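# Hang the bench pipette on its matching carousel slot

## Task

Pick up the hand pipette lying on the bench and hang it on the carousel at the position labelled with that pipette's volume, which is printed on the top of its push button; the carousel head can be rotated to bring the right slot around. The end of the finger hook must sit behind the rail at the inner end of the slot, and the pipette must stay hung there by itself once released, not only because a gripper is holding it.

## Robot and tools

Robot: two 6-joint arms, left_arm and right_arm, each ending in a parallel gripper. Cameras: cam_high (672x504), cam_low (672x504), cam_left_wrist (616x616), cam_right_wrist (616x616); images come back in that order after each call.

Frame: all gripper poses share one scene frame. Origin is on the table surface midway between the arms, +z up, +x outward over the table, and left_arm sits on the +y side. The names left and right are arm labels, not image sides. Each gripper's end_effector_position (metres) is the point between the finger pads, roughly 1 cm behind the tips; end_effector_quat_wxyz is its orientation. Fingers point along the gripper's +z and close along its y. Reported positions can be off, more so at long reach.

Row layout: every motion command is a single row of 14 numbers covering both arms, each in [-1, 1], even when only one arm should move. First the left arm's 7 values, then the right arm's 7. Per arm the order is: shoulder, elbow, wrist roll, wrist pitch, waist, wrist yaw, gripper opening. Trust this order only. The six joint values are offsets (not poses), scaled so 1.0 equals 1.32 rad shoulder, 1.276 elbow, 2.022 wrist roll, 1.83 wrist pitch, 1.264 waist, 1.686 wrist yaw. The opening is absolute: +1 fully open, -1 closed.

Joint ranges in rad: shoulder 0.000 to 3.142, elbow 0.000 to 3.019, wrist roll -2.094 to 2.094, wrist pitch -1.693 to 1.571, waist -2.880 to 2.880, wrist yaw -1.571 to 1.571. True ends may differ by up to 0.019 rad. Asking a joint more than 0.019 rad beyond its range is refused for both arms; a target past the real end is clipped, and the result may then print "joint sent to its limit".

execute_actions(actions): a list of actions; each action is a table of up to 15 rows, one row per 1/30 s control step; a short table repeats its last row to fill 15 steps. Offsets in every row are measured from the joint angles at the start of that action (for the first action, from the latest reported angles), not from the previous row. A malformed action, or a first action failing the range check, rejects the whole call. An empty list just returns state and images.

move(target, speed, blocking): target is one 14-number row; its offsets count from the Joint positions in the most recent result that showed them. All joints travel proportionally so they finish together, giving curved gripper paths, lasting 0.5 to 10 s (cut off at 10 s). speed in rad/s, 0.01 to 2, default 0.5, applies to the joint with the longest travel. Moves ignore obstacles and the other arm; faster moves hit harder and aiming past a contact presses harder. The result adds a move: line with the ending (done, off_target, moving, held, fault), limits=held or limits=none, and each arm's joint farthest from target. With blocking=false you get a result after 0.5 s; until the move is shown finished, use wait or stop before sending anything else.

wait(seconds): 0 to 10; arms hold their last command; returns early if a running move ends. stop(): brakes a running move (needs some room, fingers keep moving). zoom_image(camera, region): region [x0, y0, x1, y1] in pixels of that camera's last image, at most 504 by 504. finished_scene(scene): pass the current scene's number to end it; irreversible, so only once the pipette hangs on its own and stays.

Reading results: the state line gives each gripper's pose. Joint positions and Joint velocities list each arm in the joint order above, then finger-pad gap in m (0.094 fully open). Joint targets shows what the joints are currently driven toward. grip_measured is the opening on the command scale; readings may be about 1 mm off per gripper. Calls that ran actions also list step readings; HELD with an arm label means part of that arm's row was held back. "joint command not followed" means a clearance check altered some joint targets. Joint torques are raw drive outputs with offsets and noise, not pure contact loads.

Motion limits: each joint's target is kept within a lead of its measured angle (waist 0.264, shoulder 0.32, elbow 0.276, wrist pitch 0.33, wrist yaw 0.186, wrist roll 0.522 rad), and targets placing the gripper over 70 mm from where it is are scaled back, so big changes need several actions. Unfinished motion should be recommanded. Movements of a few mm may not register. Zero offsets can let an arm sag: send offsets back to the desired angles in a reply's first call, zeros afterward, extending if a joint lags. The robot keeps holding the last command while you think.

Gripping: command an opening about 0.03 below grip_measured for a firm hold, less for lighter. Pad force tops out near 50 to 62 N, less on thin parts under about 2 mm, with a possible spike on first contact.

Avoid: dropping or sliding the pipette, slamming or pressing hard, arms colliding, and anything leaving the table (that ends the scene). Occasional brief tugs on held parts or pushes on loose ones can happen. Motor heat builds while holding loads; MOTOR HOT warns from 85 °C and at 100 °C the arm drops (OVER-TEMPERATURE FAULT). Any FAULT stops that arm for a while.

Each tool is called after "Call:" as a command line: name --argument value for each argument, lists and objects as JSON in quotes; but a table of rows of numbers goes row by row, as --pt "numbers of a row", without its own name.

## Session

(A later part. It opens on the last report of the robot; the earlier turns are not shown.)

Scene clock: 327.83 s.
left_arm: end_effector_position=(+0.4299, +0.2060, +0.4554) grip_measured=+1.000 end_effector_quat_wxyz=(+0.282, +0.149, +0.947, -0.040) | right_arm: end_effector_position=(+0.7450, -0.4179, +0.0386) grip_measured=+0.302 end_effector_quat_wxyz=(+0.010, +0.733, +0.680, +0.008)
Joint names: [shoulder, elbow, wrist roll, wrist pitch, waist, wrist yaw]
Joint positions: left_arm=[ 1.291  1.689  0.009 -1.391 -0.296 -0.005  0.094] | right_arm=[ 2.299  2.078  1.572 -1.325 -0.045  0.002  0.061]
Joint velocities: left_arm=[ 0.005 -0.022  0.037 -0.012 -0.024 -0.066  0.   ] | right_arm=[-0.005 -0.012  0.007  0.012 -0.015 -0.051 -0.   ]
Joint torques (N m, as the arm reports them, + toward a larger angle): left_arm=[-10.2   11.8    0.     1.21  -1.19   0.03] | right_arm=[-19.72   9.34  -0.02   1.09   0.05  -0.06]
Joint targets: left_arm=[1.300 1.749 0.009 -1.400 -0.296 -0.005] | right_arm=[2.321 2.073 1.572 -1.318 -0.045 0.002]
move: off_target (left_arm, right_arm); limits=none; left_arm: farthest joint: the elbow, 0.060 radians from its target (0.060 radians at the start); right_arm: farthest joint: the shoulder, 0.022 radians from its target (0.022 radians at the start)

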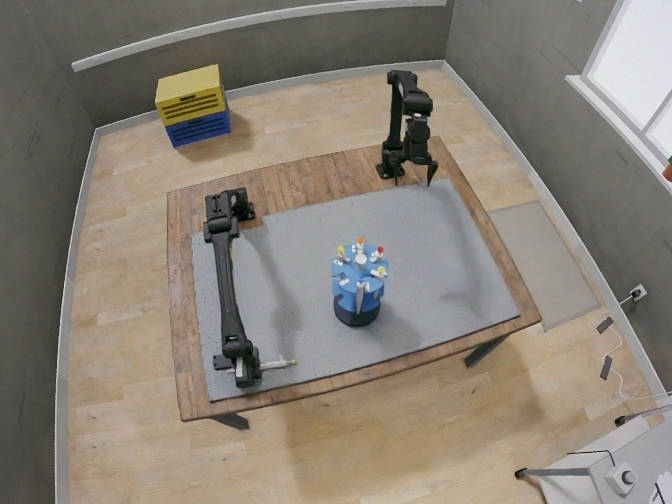

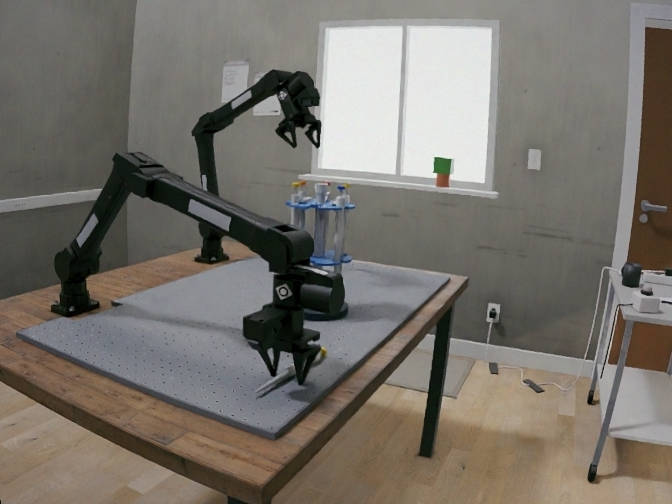

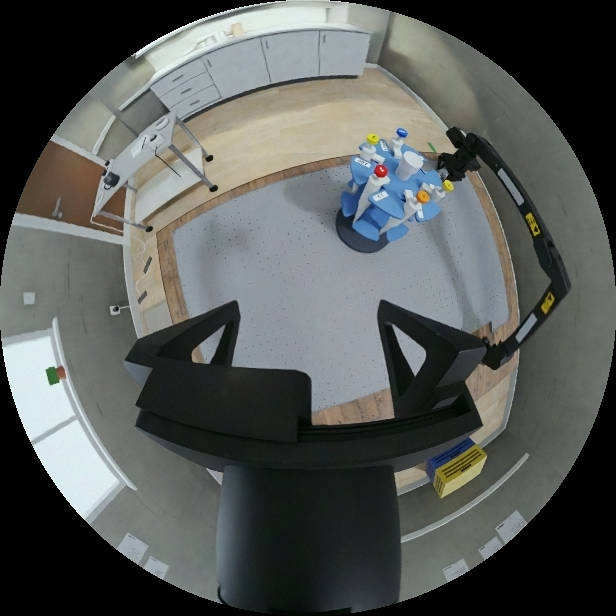

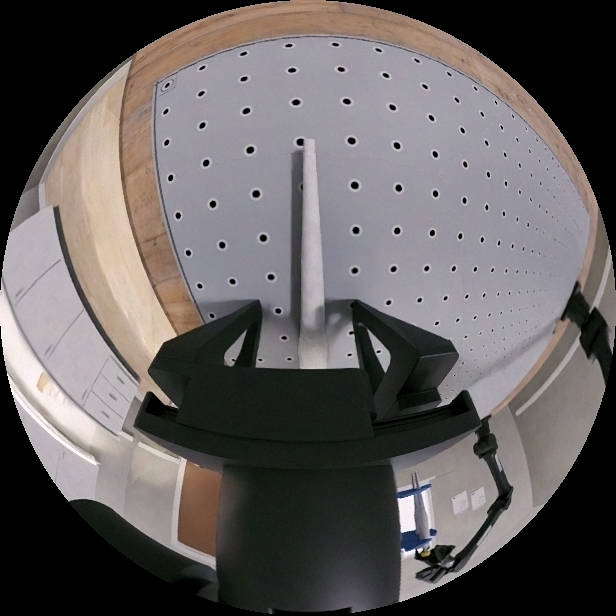

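Call:
move --target '[0.007,0.047,0,-0.005,0,0,1, 0.008,-0.022,0,0.012,0,0,0.3]' --speed 0.06

Call:
zoom_image --camera "cam_low" --region '[230, 310, 350, 410]'

Scene clock: 339.83 s.
left_arm: end_effector_position=(+0.4299, +0.2060, +0.4554) grip_measured=+1.000 end_effector_quat_wxyz=(+0.282, +0.149, +0.947, -0.040) | right_arm: end_effector_position=(+0.7448, -0.4179, +0.0375) grip_measured=+0.302 end_effector_quat_wxyz=(+0.011, +0.733, +0.680, +0.009)
Joint names: [shoulder, elbow, wrist roll, wrist pitch, waist, wrist yaw]
Joint positions: left_arm=[ 1.291  1.689  0.009 -1.391 -0.296 -0.005  0.094] | right_arm=[ 2.295  2.069  1.572 -1.315 -0.045  0.002  0.061]
Joint velocities: left_arm=[ 0.015  0.007 -0.037 -0.012 -0.015  0.007  0.   ] | right_arm=[-0.005  0.007  0.066  0.017 -0.015 -0.007 -0.   ]
Joint torques (N m, as the arm reports them, + toward a larger angle): left_arm=[-10.26  11.8   -0.01   1.21  -1.23   0.03] | right_arm=[-20.38   8.01  -0.02   1.3   -0.11  -0.06]
Joint targets: left_arm=[1.300 1.749 0.009 -1.400 -0.296 -0.005] | right_arm=[2.309 2.050 1.572 -1.303 -0.045 0.002]
move: off_target (left_arm); limits=none; left_arm: farthest joint: the elbow, 0.060 radians from its target (0.060 radians at the start); right_arm: farthest joint: the elbow, 0.019 radians from its target (0.028 radians at the start)

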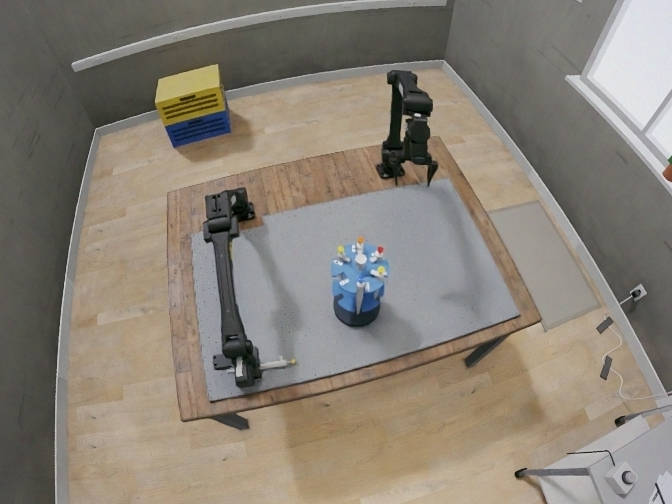

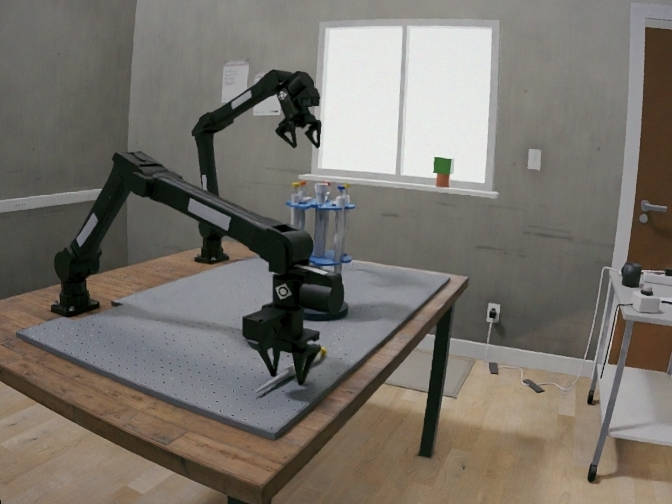

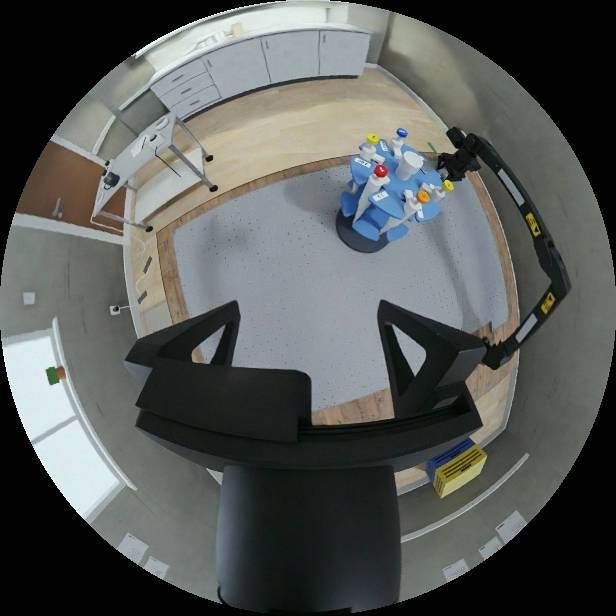

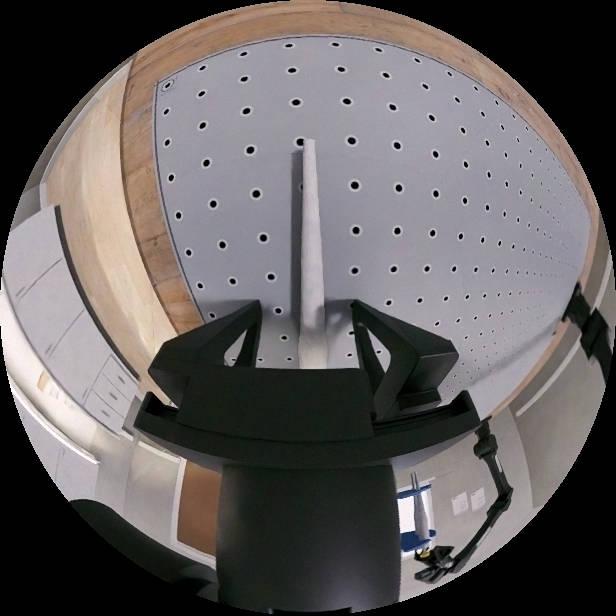

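Region (230, 310, 350, 410) of cam_low's 672x504 image, scaled by 4.200, with more detail than that image has.

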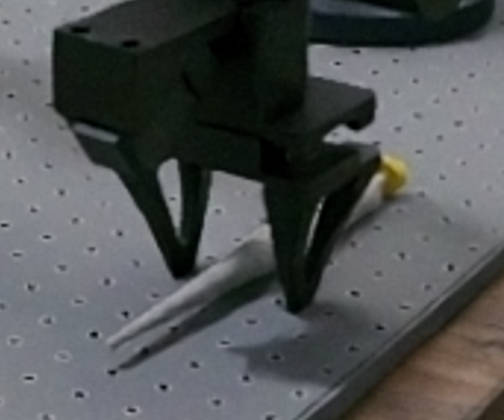

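Call:
move --target '[0.007,0.047,0,-0.005,0,0,1, -0.012,0.0,0,0,0,0,0.3]' --speed 0.06

Call:
move --target '[0.007,0.047,0,-0.005,0,0,1, 0,0.0,0,0,0,0,-0.72]' --speed 0.2

Scene clock: 350.50 s.
left_arm: end_effector_position=(+0.4299, +0.2060, +0.4554) grip_measured=+1.000 end_effector_quat_wxyz=(+0.282, +0.149, +0.947, -0.040) | right_arm: end_effector_position=(+0.7449, -0.4179, +0.0388) grip_measured=+0.302 end_effector_quat_wxyz=(+0.012, +0.733, +0.680, +0.010)
Joint names: [shoulder, elbow, wrist roll, wrist pitch, waist, wrist yaw]
Joint positions: left_arm=[ 1.291  1.689  0.009 -1.391 -0.296 -0.005  0.094] | right_arm=[ 2.293  2.069  1.572 -1.315 -0.045  0.002  0.061]
Joint velocities: left_arm=[-0.005 -0.002 -0.037  0.007 -0.005 -0.051  0.   ] | right_arm=[-0.005 -0.017  0.022  0.012  0.005  0.022 -0.   ]
Joint torques (N m, as the arm reports them, + toward a larger angle): left_arm=[-10.23  11.8    0.     1.21  -1.23   0.03] | right_arm=[-22.53   9.83  -0.03   0.77   0.02  -0.06]
Joint targets: left_arm=[1.300 1.749 0.009 -1.400 -0.296 -0.005] | right_arm=[2.279 2.069 1.572 -1.315 -0.045 0.002]
move: off_target (left_arm); limits=none; left_arm: farthest joint: the elbow, 0.060 radians from its target (0.060 radians at the start); right_arm: farthest joint: the shoulder, 0.014 radians from its target (0.016 radians at the start)

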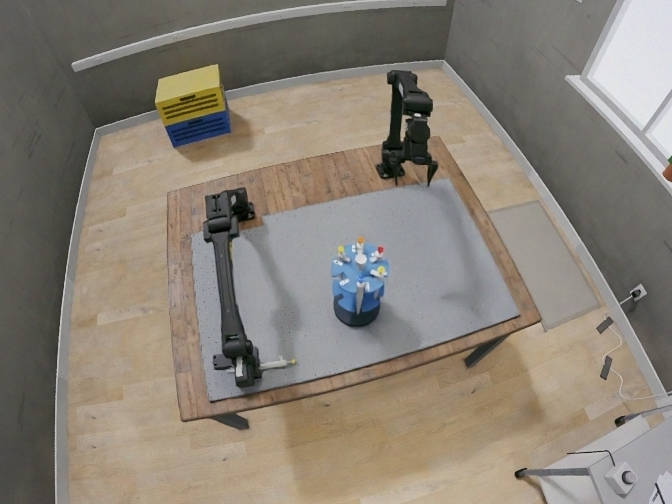

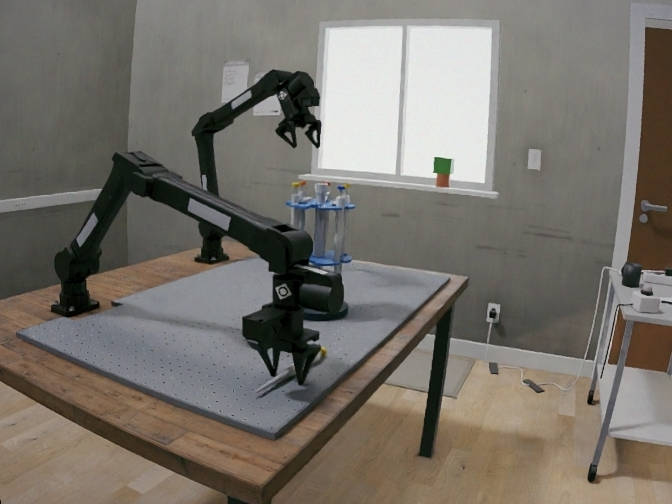

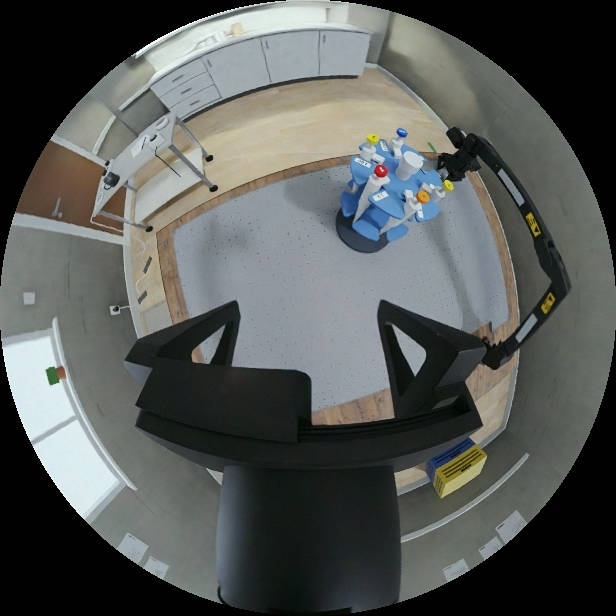

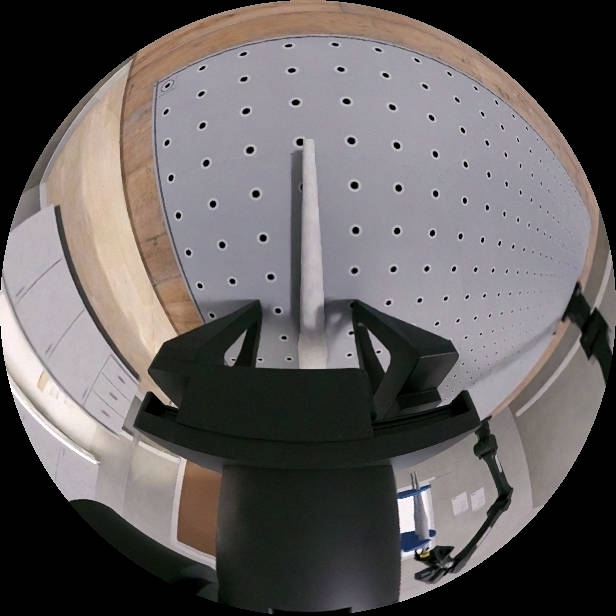

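Scene clock: 351.20 s.
left_arm: end_effector_position=(+0.4299, +0.2060, +0.4554) grip_measured=+1.000 end_effector_quat_wxyz=(+0.282, +0.149, +0.947, -0.040) | right_arm: end_effector_position=(+0.7449, -0.4179, +0.0388) grip_measured=-0.698 end_effector_quat_wxyz=(+0.012, +0.733, +0.680, +0.010)
Joint names: [shoulder, elbow, wrist roll, wrist pitch, waist, wrist yaw]
Joint positions: left_arm=[ 1.291  1.689  0.009 -1.391 -0.296 -0.005  0.094] | right_arm=[ 2.293  2.069  1.571 -1.315 -0.045  0.002  0.014]
Joint velocities: left_arm=[-0.005 -0.012  0.037 -0.017 -0.024 -0.022  0.   ] | right_arm=[-0.005 -0.002  0.037  0.007 -0.005  0.037  0.   ]
Joint torques (N m, as the arm reports them, + toward a larger angle): left_arm=[-10.18  11.79   0.     1.23  -1.24   0.03] | right_arm=[-21.52   9.81  -0.02   0.74   0.07  -0.06]
Joint targets: left_arm=[1.300 1.749 0.009 -1.400 -0.296 -0.005] | right_arm=[2.293 2.069 1.572 -1.315 -0.045 0.002]
move: off_target (left_arm); limits=none; left_arm: farthest joint: the elbow, 0.060 radians from its target (0.060 radians at the start); right_arm: farthest joint: the wrist roll, 0.001 radians from its target (0.000 radians at the start)

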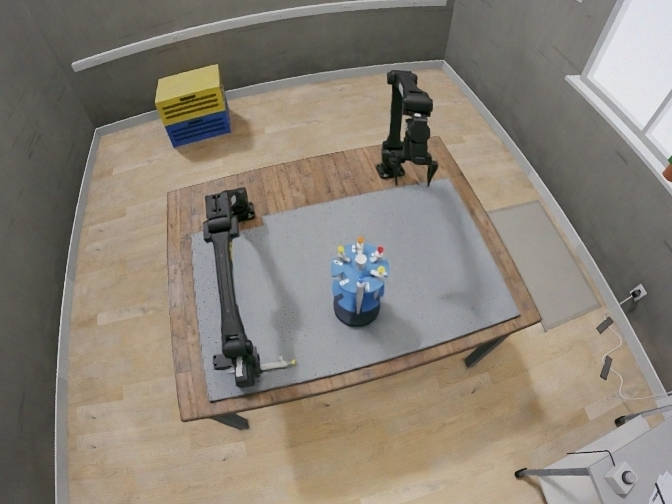

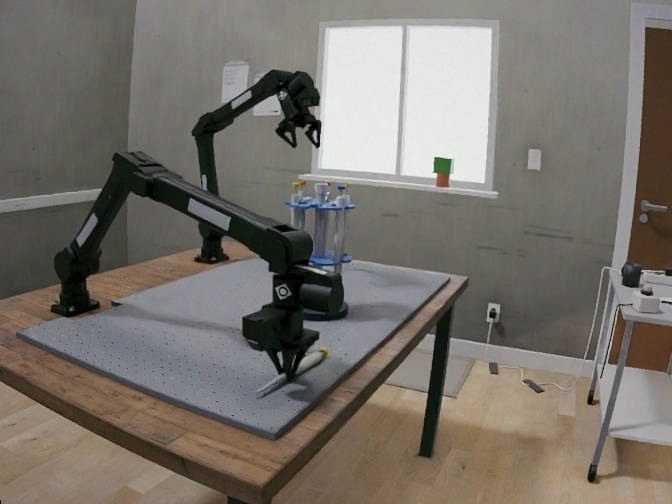

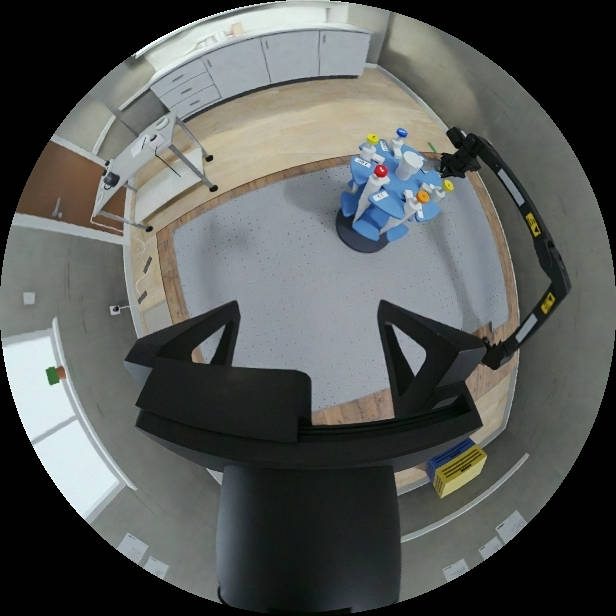

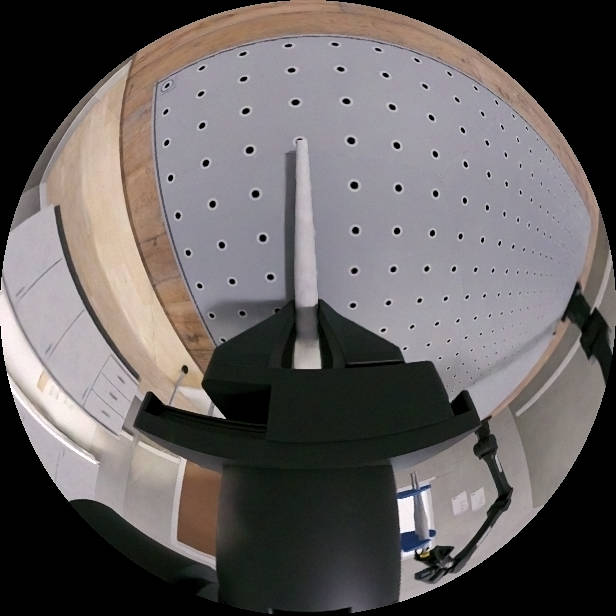

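Call:
move --target '[-0.462,-1.0,0.775,0.94,-0.497,0,0.4, -0.535,-0.295,0,-0.187,0,0,-0.74]' --speed 0.7

Scene clock: 392.80 s.
left_arm: end_effector_position=(+0.2138, +0.0376, +0.3289) grip_measured=+0.403 end_effector_quat_wxyz=(+0.682, +0.658, +0.222, +0.227) | right_arm: end_effector_position=(+0.5254, -0.4018, +0.3022) grip_measured=-0.698 end_effector_quat_wxyz=(+0.010, +0.733, +0.680, +0.008)
Joint names: [shoulder, elbow, wrist roll, wrist pitch, waist, wrist yaw]
Joint positions: left_arm=[ 0.687  0.415  1.567  0.306 -0.92  -0.005  0.066] | right_arm=[ 1.59   1.696  1.571 -1.651 -0.045  0.002  0.014]
Joint velocities: left_arm=[-0.005 -0.007 -0.007 -0.002 -0.015 -0.022 -0.   ] | right_arm=[ 0.015 -0.007  0.022 -0.012  0.005 -0.007  0.   ]
Joint torques (N m, as the arm reports them, + toward a larger angle): left_arm=[-2.81  7.83  0.01  3.45 -1.62  0.04] | right_arm=[-12.61   9.81  -0.02   0.46   0.03  -0.06]
Joint targets: left_arm=[0.681 0.414 1.576 0.330 -0.924 -0.005] | right_arm=[1.587 1.692 1.571 -1.657 -0.045 0.002]
move: off_target (left_arm); limits=none; left_arm: farthest joint: the wrist pitch, 0.023 radians from its target (1.720 radians at the start); right_arm: farthest joint: the wrist pitch, 0.006 radians from its target (0.342 radians at the start)

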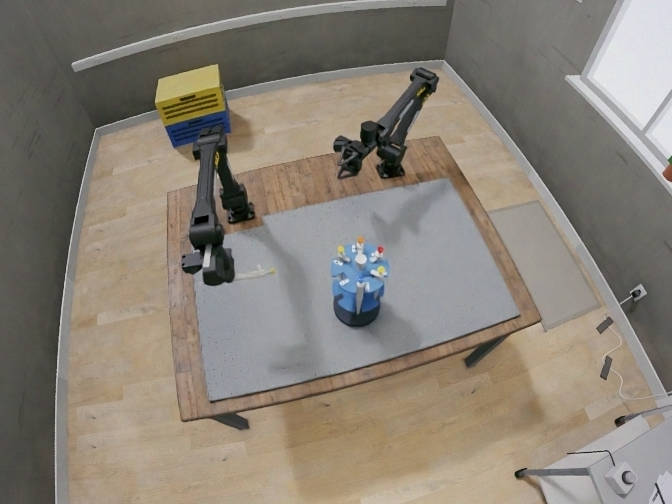

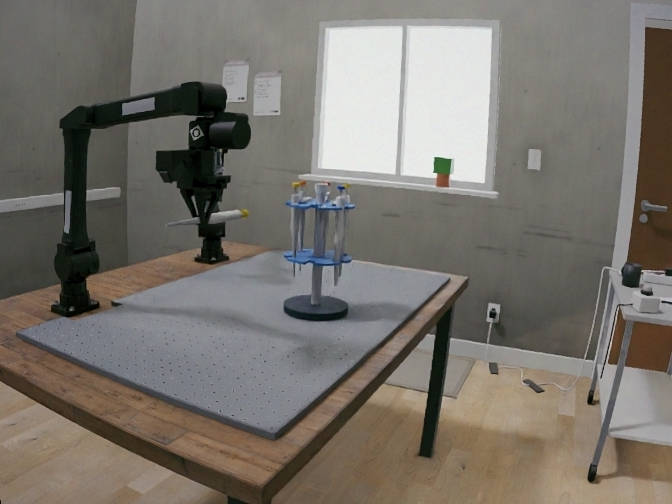

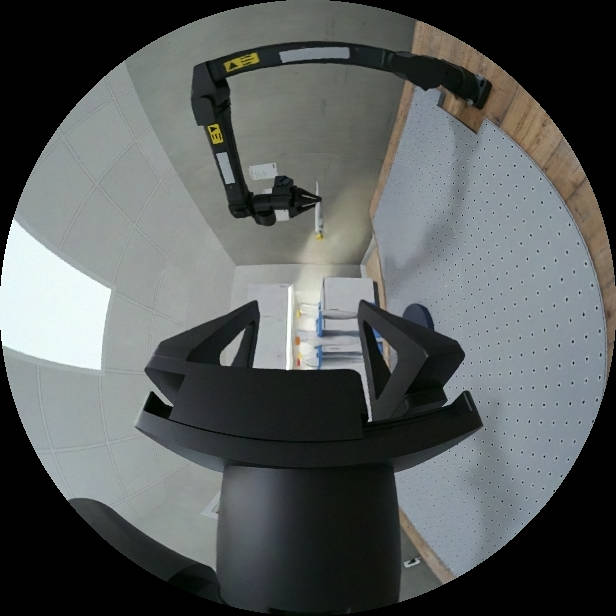

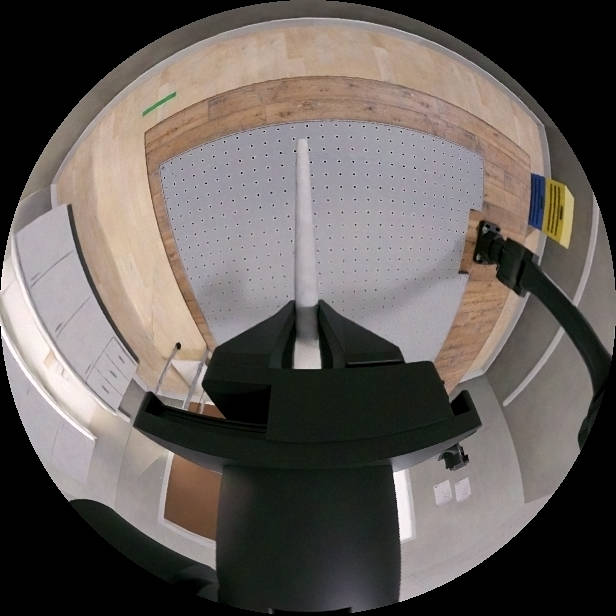

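Call:
move --target '[0,-0.055,0.003,0.032,0,0,0.4, -0.047,-0.059,-0.629,0.01,0.818,0,-0.74]' --speed 0.6

Scene clock: 421.77 s.
left_arm: end_effector_position=(+0.2095, +0.0434, +0.2983) grip_measured=+0.403 end_effector_quat_wxyz=(+0.673, +0.668, +0.225, +0.224) | right_arm: end_effector_position=(+0.3070, +0.0154, +0.2955) grip_measured=-0.701 end_effector_quat_wxyz=(+0.005, -0.324, +0.946, +0.002)
Joint names: [shoulder, elbow, wrist roll, wrist pitch, waist, wrist yaw]
Joint positions: left_arm=[ 0.687  0.35   1.568  0.342 -0.92  -0.005  0.066] | right_arm=[ 1.545  1.624  0.308 -1.64   0.996  0.002  0.014]
Joint velocities: left_arm=[-0.005  0.012  0.051 -0.007 -0.005 -0.037 -0.001] | right_arm=[-0.015  0.002  0.037 -0.012 -0.005  0.037 -0.001]
Joint torques (N m, as the arm reports them, + toward a larger angle): left_arm=[-2.06  7.35 -0.03  3.49 -1.21  0.05] | right_arm=[-13.36   9.78  -0.1    1.18  -0.53  -0.12]
Joint targets: left_arm=[0.687 0.344 1.573 0.365 -0.920 -0.005] | right_arm=[1.528 1.620 0.300 -1.633 0.989 0.002]
move: off_target (left_arm); limits=none; left_arm: farthest joint: the wrist pitch, 0.023 radians from its target (0.058 radians at the start); right_arm: farthest joint: the shoulder, 0.017 radians from its target (0.065 radians at the start)

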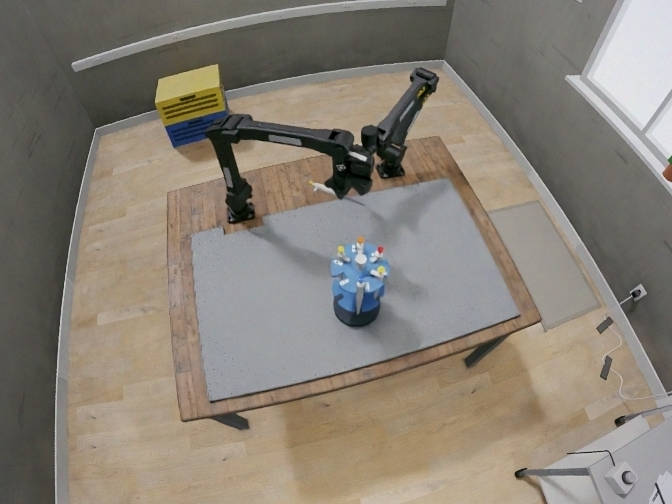

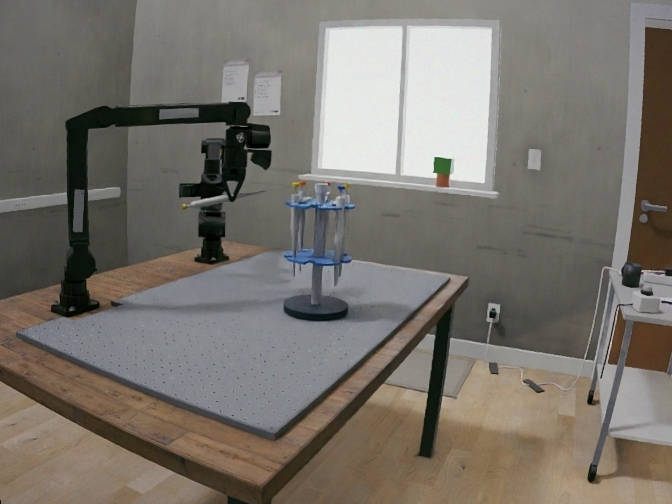

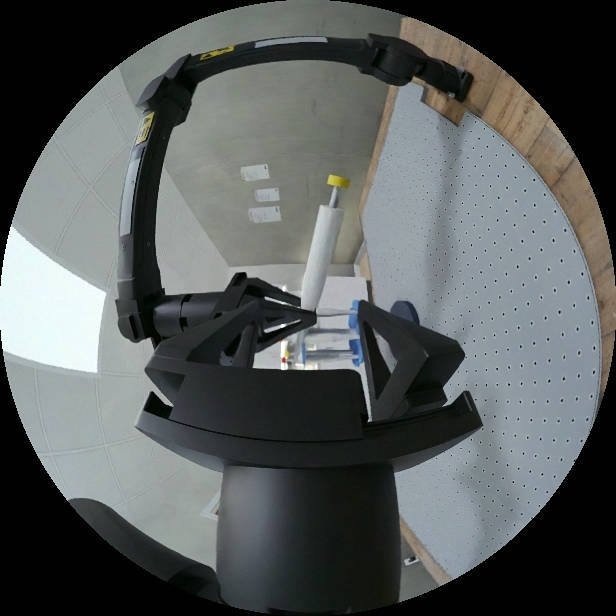

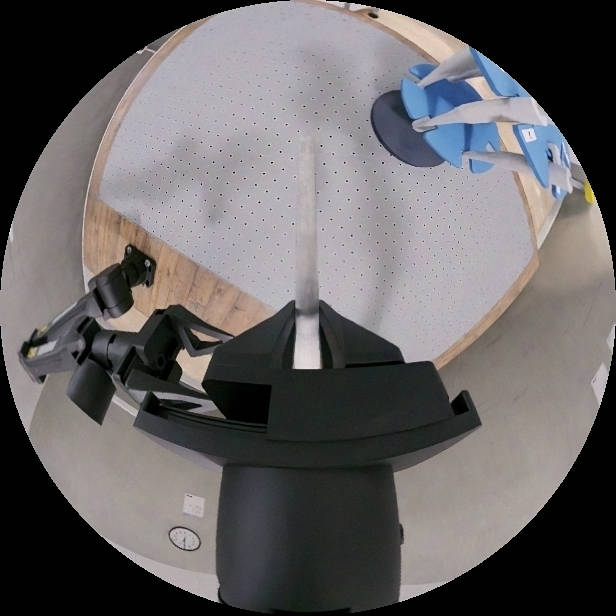

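Call:
zoom_image --camera "cam_low" --region '[160, 110, 300, 240]'

Call:
zoom_image --camera "cam_left_wrist" --region '[200, 150, 420, 380]'

Region (160, 110, 300, 240) of cam_low's 672x504 image, scaled by 3.600, with more detail than that image has; it fills the top 468 rows of this view, and the rest is white.

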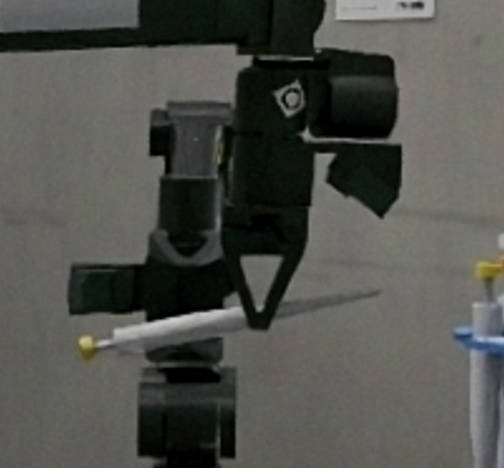

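Region (200, 150, 420, 380) of cam_left_wrist's 616x616 image, scaled by 2.191, with more detail than that image has; it fills the left 482 columns of this view, and the rest is white.

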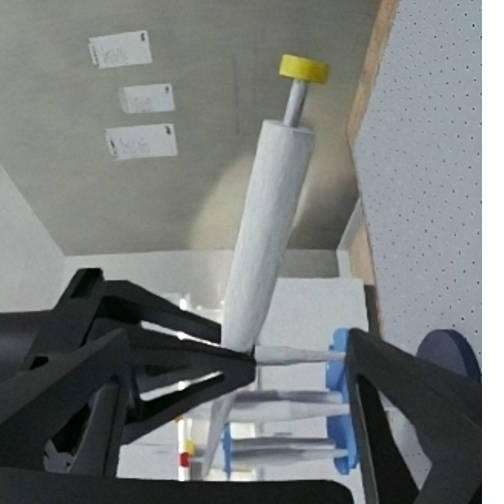

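Call:
move --target '[0.172,0.078,0.104,0.103,-0.012,0,0.05, -0.01,0,0,0.003,0,0,-0.76]' --speed 0.3

Scene clock: 457.83 s.
left_arm: end_effector_position=(+0.2324, +0.0077, +0.2785) grip_measured=+0.053 end_effector_quat_wxyz=(+0.642, +0.694, +0.156, +0.286) | right_arm: end_effector_position=(+0.3070, +0.0154, +0.2955) grip_measured=-0.701 end_effector_quat_wxyz=(+0.005, -0.324, +0.946, +0.002)
Joint names: [shoulder, elbow, wrist roll, wrist pitch, waist, wrist yaw]
Joint positions: left_arm=[ 0.911  0.392  1.769  0.507 -0.927 -0.005  0.049] | right_arm=[ 1.545  1.624  0.307 -1.64   0.996  0.002  0.014]
Joint velocities: left_arm=[-0.005 -0.012 -0.037  0.022 -0.005 -0.051  0.001] | right_arm=[-0.015 -0.007  0.022  0.002  0.015 -0.007 -0.   ]
Joint torques (N m, as the arm reports them, + toward a larger angle): left_arm=[-4.17 11.55 -0.01  3.49 -1.93  0.05] | right_arm=[-12.98  10.16  -0.04   1.08   0.09  -0.11]
Joint targets: left_arm=[0.914 0.450 1.778 0.530 -0.935 -0.005] | right_arm=[1.531 1.624 0.308 -1.635 0.996 0.002]
move: off_target (left_arm); limits=none; left_arm: farthest joint: the elbow, 0.058 radians from its target (0.099 radians at the start); right_arm: farthest joint: the shoulder, 0.013 radians from its target (0.013 radians at the start)

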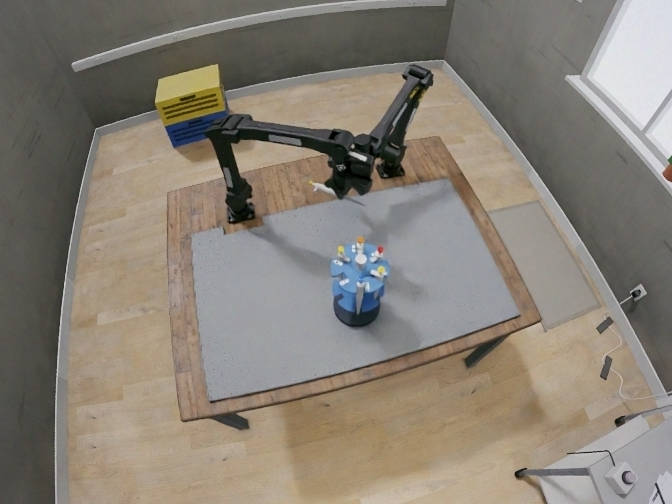

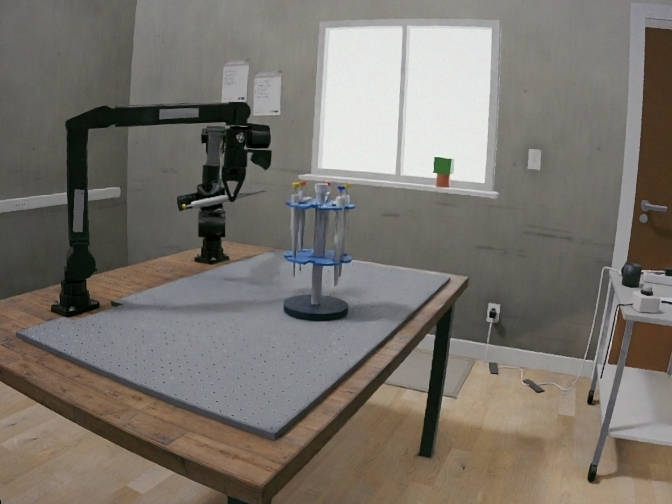

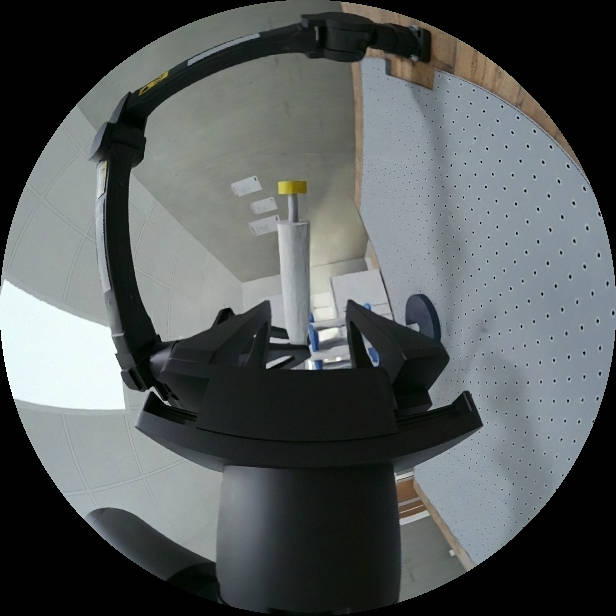

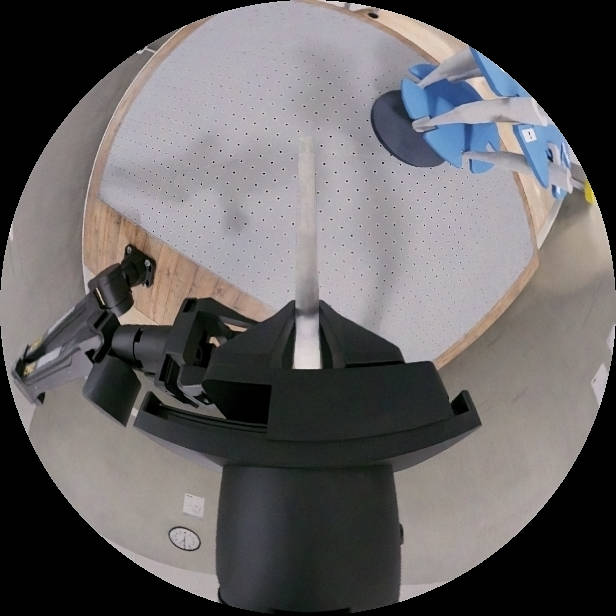

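Call:
move --target '[0.105,0.118,0.0,0.042,-0.018,0,0.15, -0.01,0,0,0.003,0,0,-0.76]' --speed 0.15

Scene clock: 475.37 s.
left_arm: end_effector_position=(+0.2497, -0.0276, +0.2891) grip_measured=+0.147 end_effector_quat_wxyz=(+0.648, +0.691, +0.149, +0.283) | right_arm: end_effector_position=(+0.3070, +0.0154, +0.2955) grip_measured=-0.701 end_effector_quat_wxyz=(+0.005, -0.324, +0.946, +0.002)
Joint names: [shoulder, elbow, wrist roll, wrist pitch, waist, wrist yaw]
Joint positions: left_arm=[ 1.044  0.484  1.77   0.561 -0.942 -0.005  0.054] | right_arm=[ 1.545  1.624  0.307 -1.64   0.996  0.002  0.014]
Joint velocities: left_arm=[-0.005 -0.002  0.022 -0.002  0.005 -0.007  0.001] | right_arm=[-0.005  0.002  0.022  0.012 -0.034 -0.022 -0.001]
Joint torques (N m, as the arm reports them, + toward a larger angle): left_arm=[-5.82 11.34 -0.08  3.48 -1.89  0.04] | right_arm=[-13.    10.2   -0.02   1.05  -0.02  -0.11]
Joint targets: left_arm=[1.050 0.542 1.769 0.584 -0.950 -0.005] | right_arm=[1.531 1.624 0.307 -1.635 0.996 0.002]
move: off_target (left_arm); limits=none; left_arm: farthest joint: the elbow, 0.059 radians from its target (0.151 radians at the start); right_arm: farthest joint: the shoulder, 0.013 radians from its target (0.013 radians at the start)

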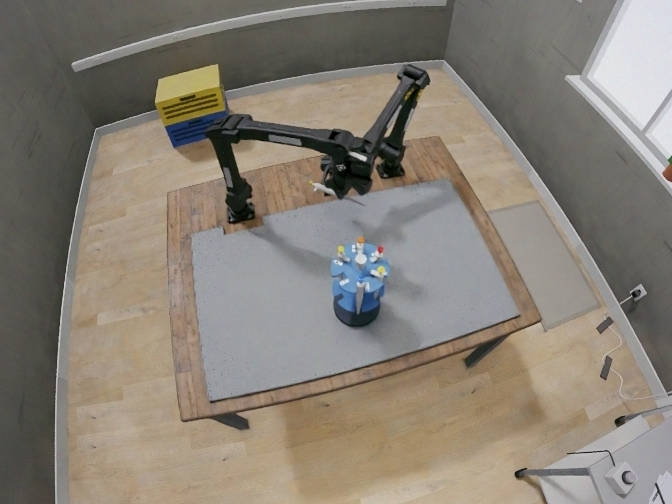

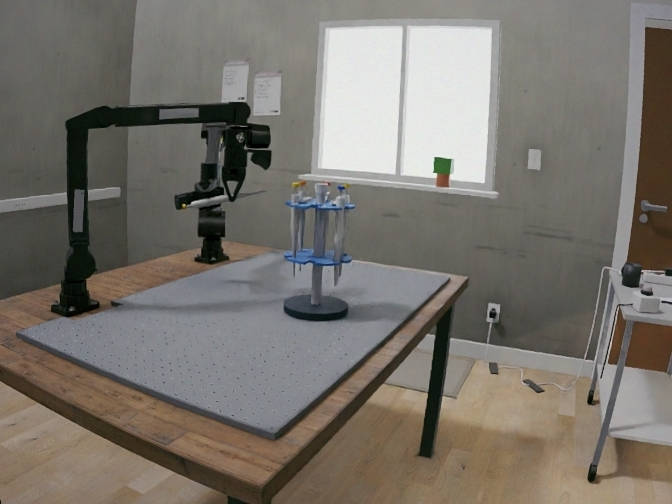

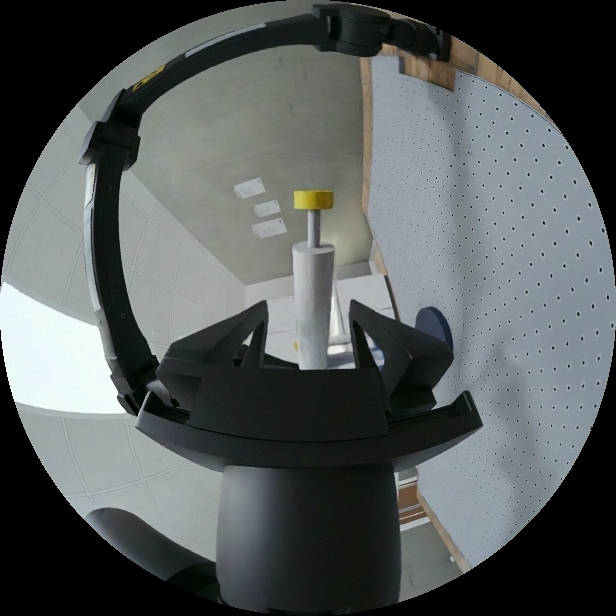

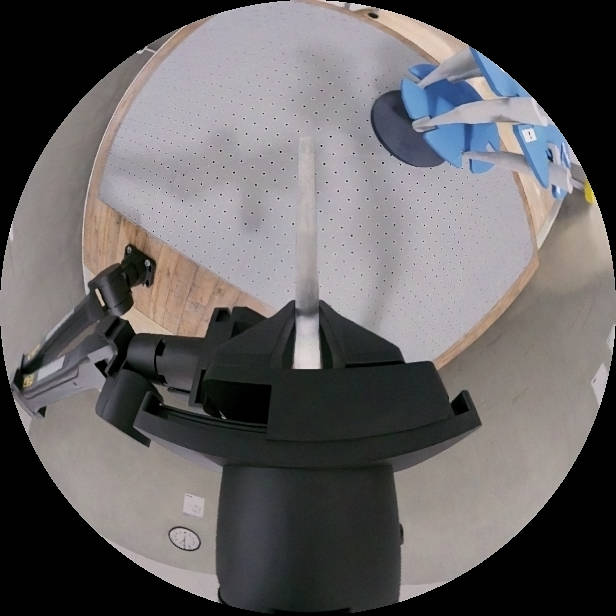

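Call:
zoom_image --camera "cam_low" --region '[165, 150, 275, 230]'

Call:
zoom_image --camera "cam_high" --region '[290, 140, 390, 220]'

Call:
zoom_image --camera "cam_left_wrist" --region '[230, 170, 390, 380]'

Region (165, 150, 275, 230) of cam_low's 672x504 image, scaled by 4.582, with more detail than that image has; it fills the top 367 rows of this view, and the rest is white.

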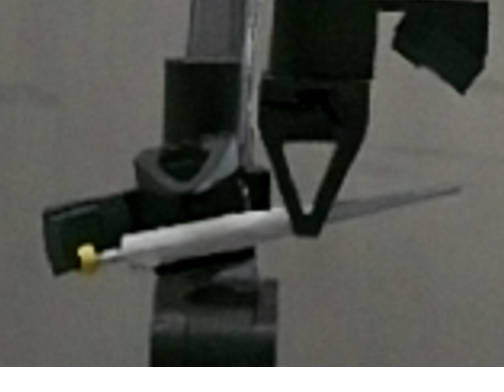

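Region (290, 140, 390, 220) of cam_high's 672x504 image, scaled by 5.040, with more detail than that image has; it fills the top 403 rows of this view, and the rest is white.

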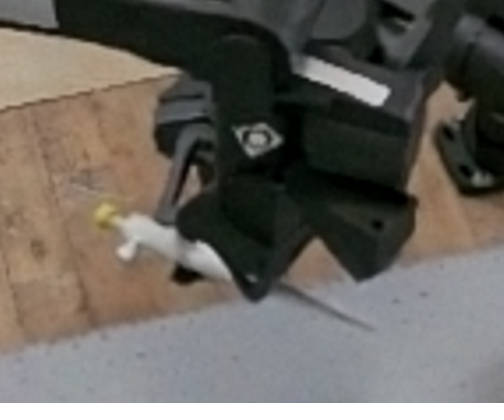

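Region (230, 170, 390, 380) of cam_left_wrist's 616x616 image, scaled by 2.400, with more detail than that image has; it fills the left 384 columns of this view, and the rest is white.

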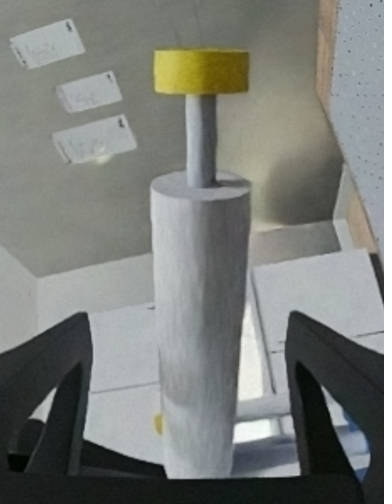

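Call:
move --target '[0.004,0.046,0.0,0.012,0,0,-0.58, -0.01,0,0,0.003,0,0,-0.76]' --speed 0.15

Scene clock: 496.63 s.
left_arm: end_effector_position=(+0.2499, -0.0278, +0.2882) grip_measured=-0.566 end_effector_quat_wxyz=(+0.648, +0.692, +0.150, +0.283) | right_arm: end_effector_position=(+0.3068, +0.0153, +0.2961) grip_measured=-0.701 end_effector_quat_wxyz=(+0.005, -0.324, +0.946, +0.003)
Joint names: [shoulder, elbow, wrist roll, wrist pitch, waist, wrist yaw]
Joint positions: left_arm=[ 1.046  0.484  1.769  0.561 -0.942 -0.005  0.02 ] | right_arm=[ 1.543  1.624  0.307 -1.64   0.996  0.002  0.014]
Joint velocities: left_arm=[-0.015 -0.007  0.022  0.002 -0.005 -0.022  0.   ] | right_arm=[-0.005  0.012  0.007 -0.012 -0.005 -0.037  0.   ]
Joint torques (N m, as the arm reports them, + toward a larger angle): left_arm=[-5.89 11.37 -0.08  3.44 -1.21  0.04] | right_arm=[-12.87  10.18  -0.03   1.03  -0.07  -0.12]
Joint targets: left_arm=[1.050 0.542 1.770 0.583 -0.942 -0.005] | right_arm=[1.531 1.624 0.307 -1.635 0.996 0.002]
move: off_target (left_arm); limits=none; left_arm: farthest joint: the elbow, 0.059 radians from its target (0.059 radians at the start); right_arm: farthest joint: the shoulder, 0.011 radians from its target (0.013 radians at the start)

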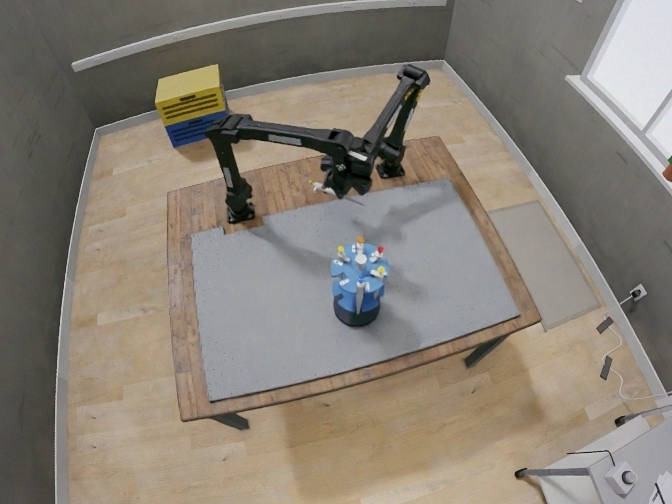

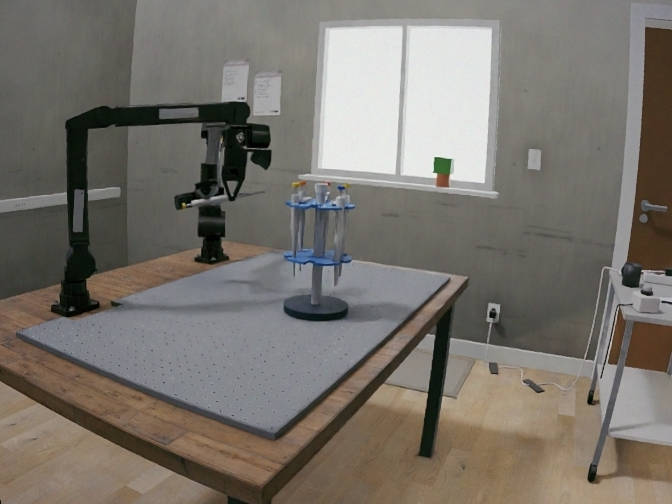

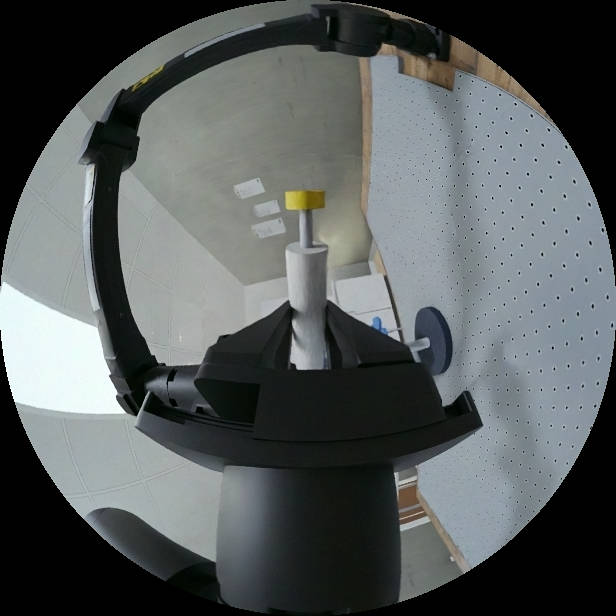

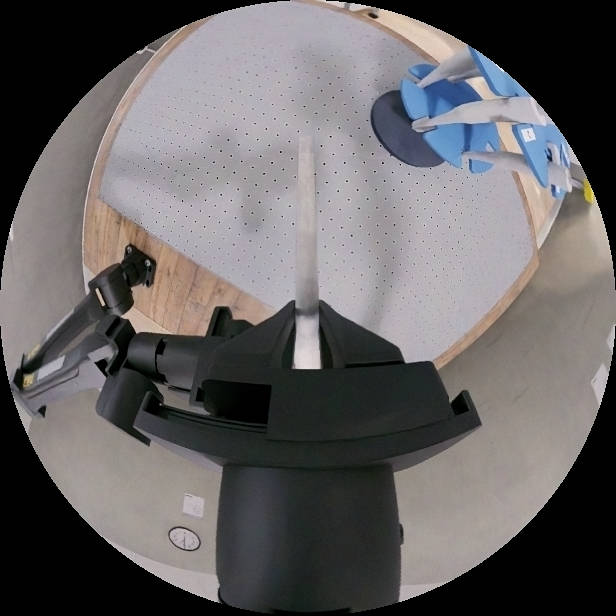

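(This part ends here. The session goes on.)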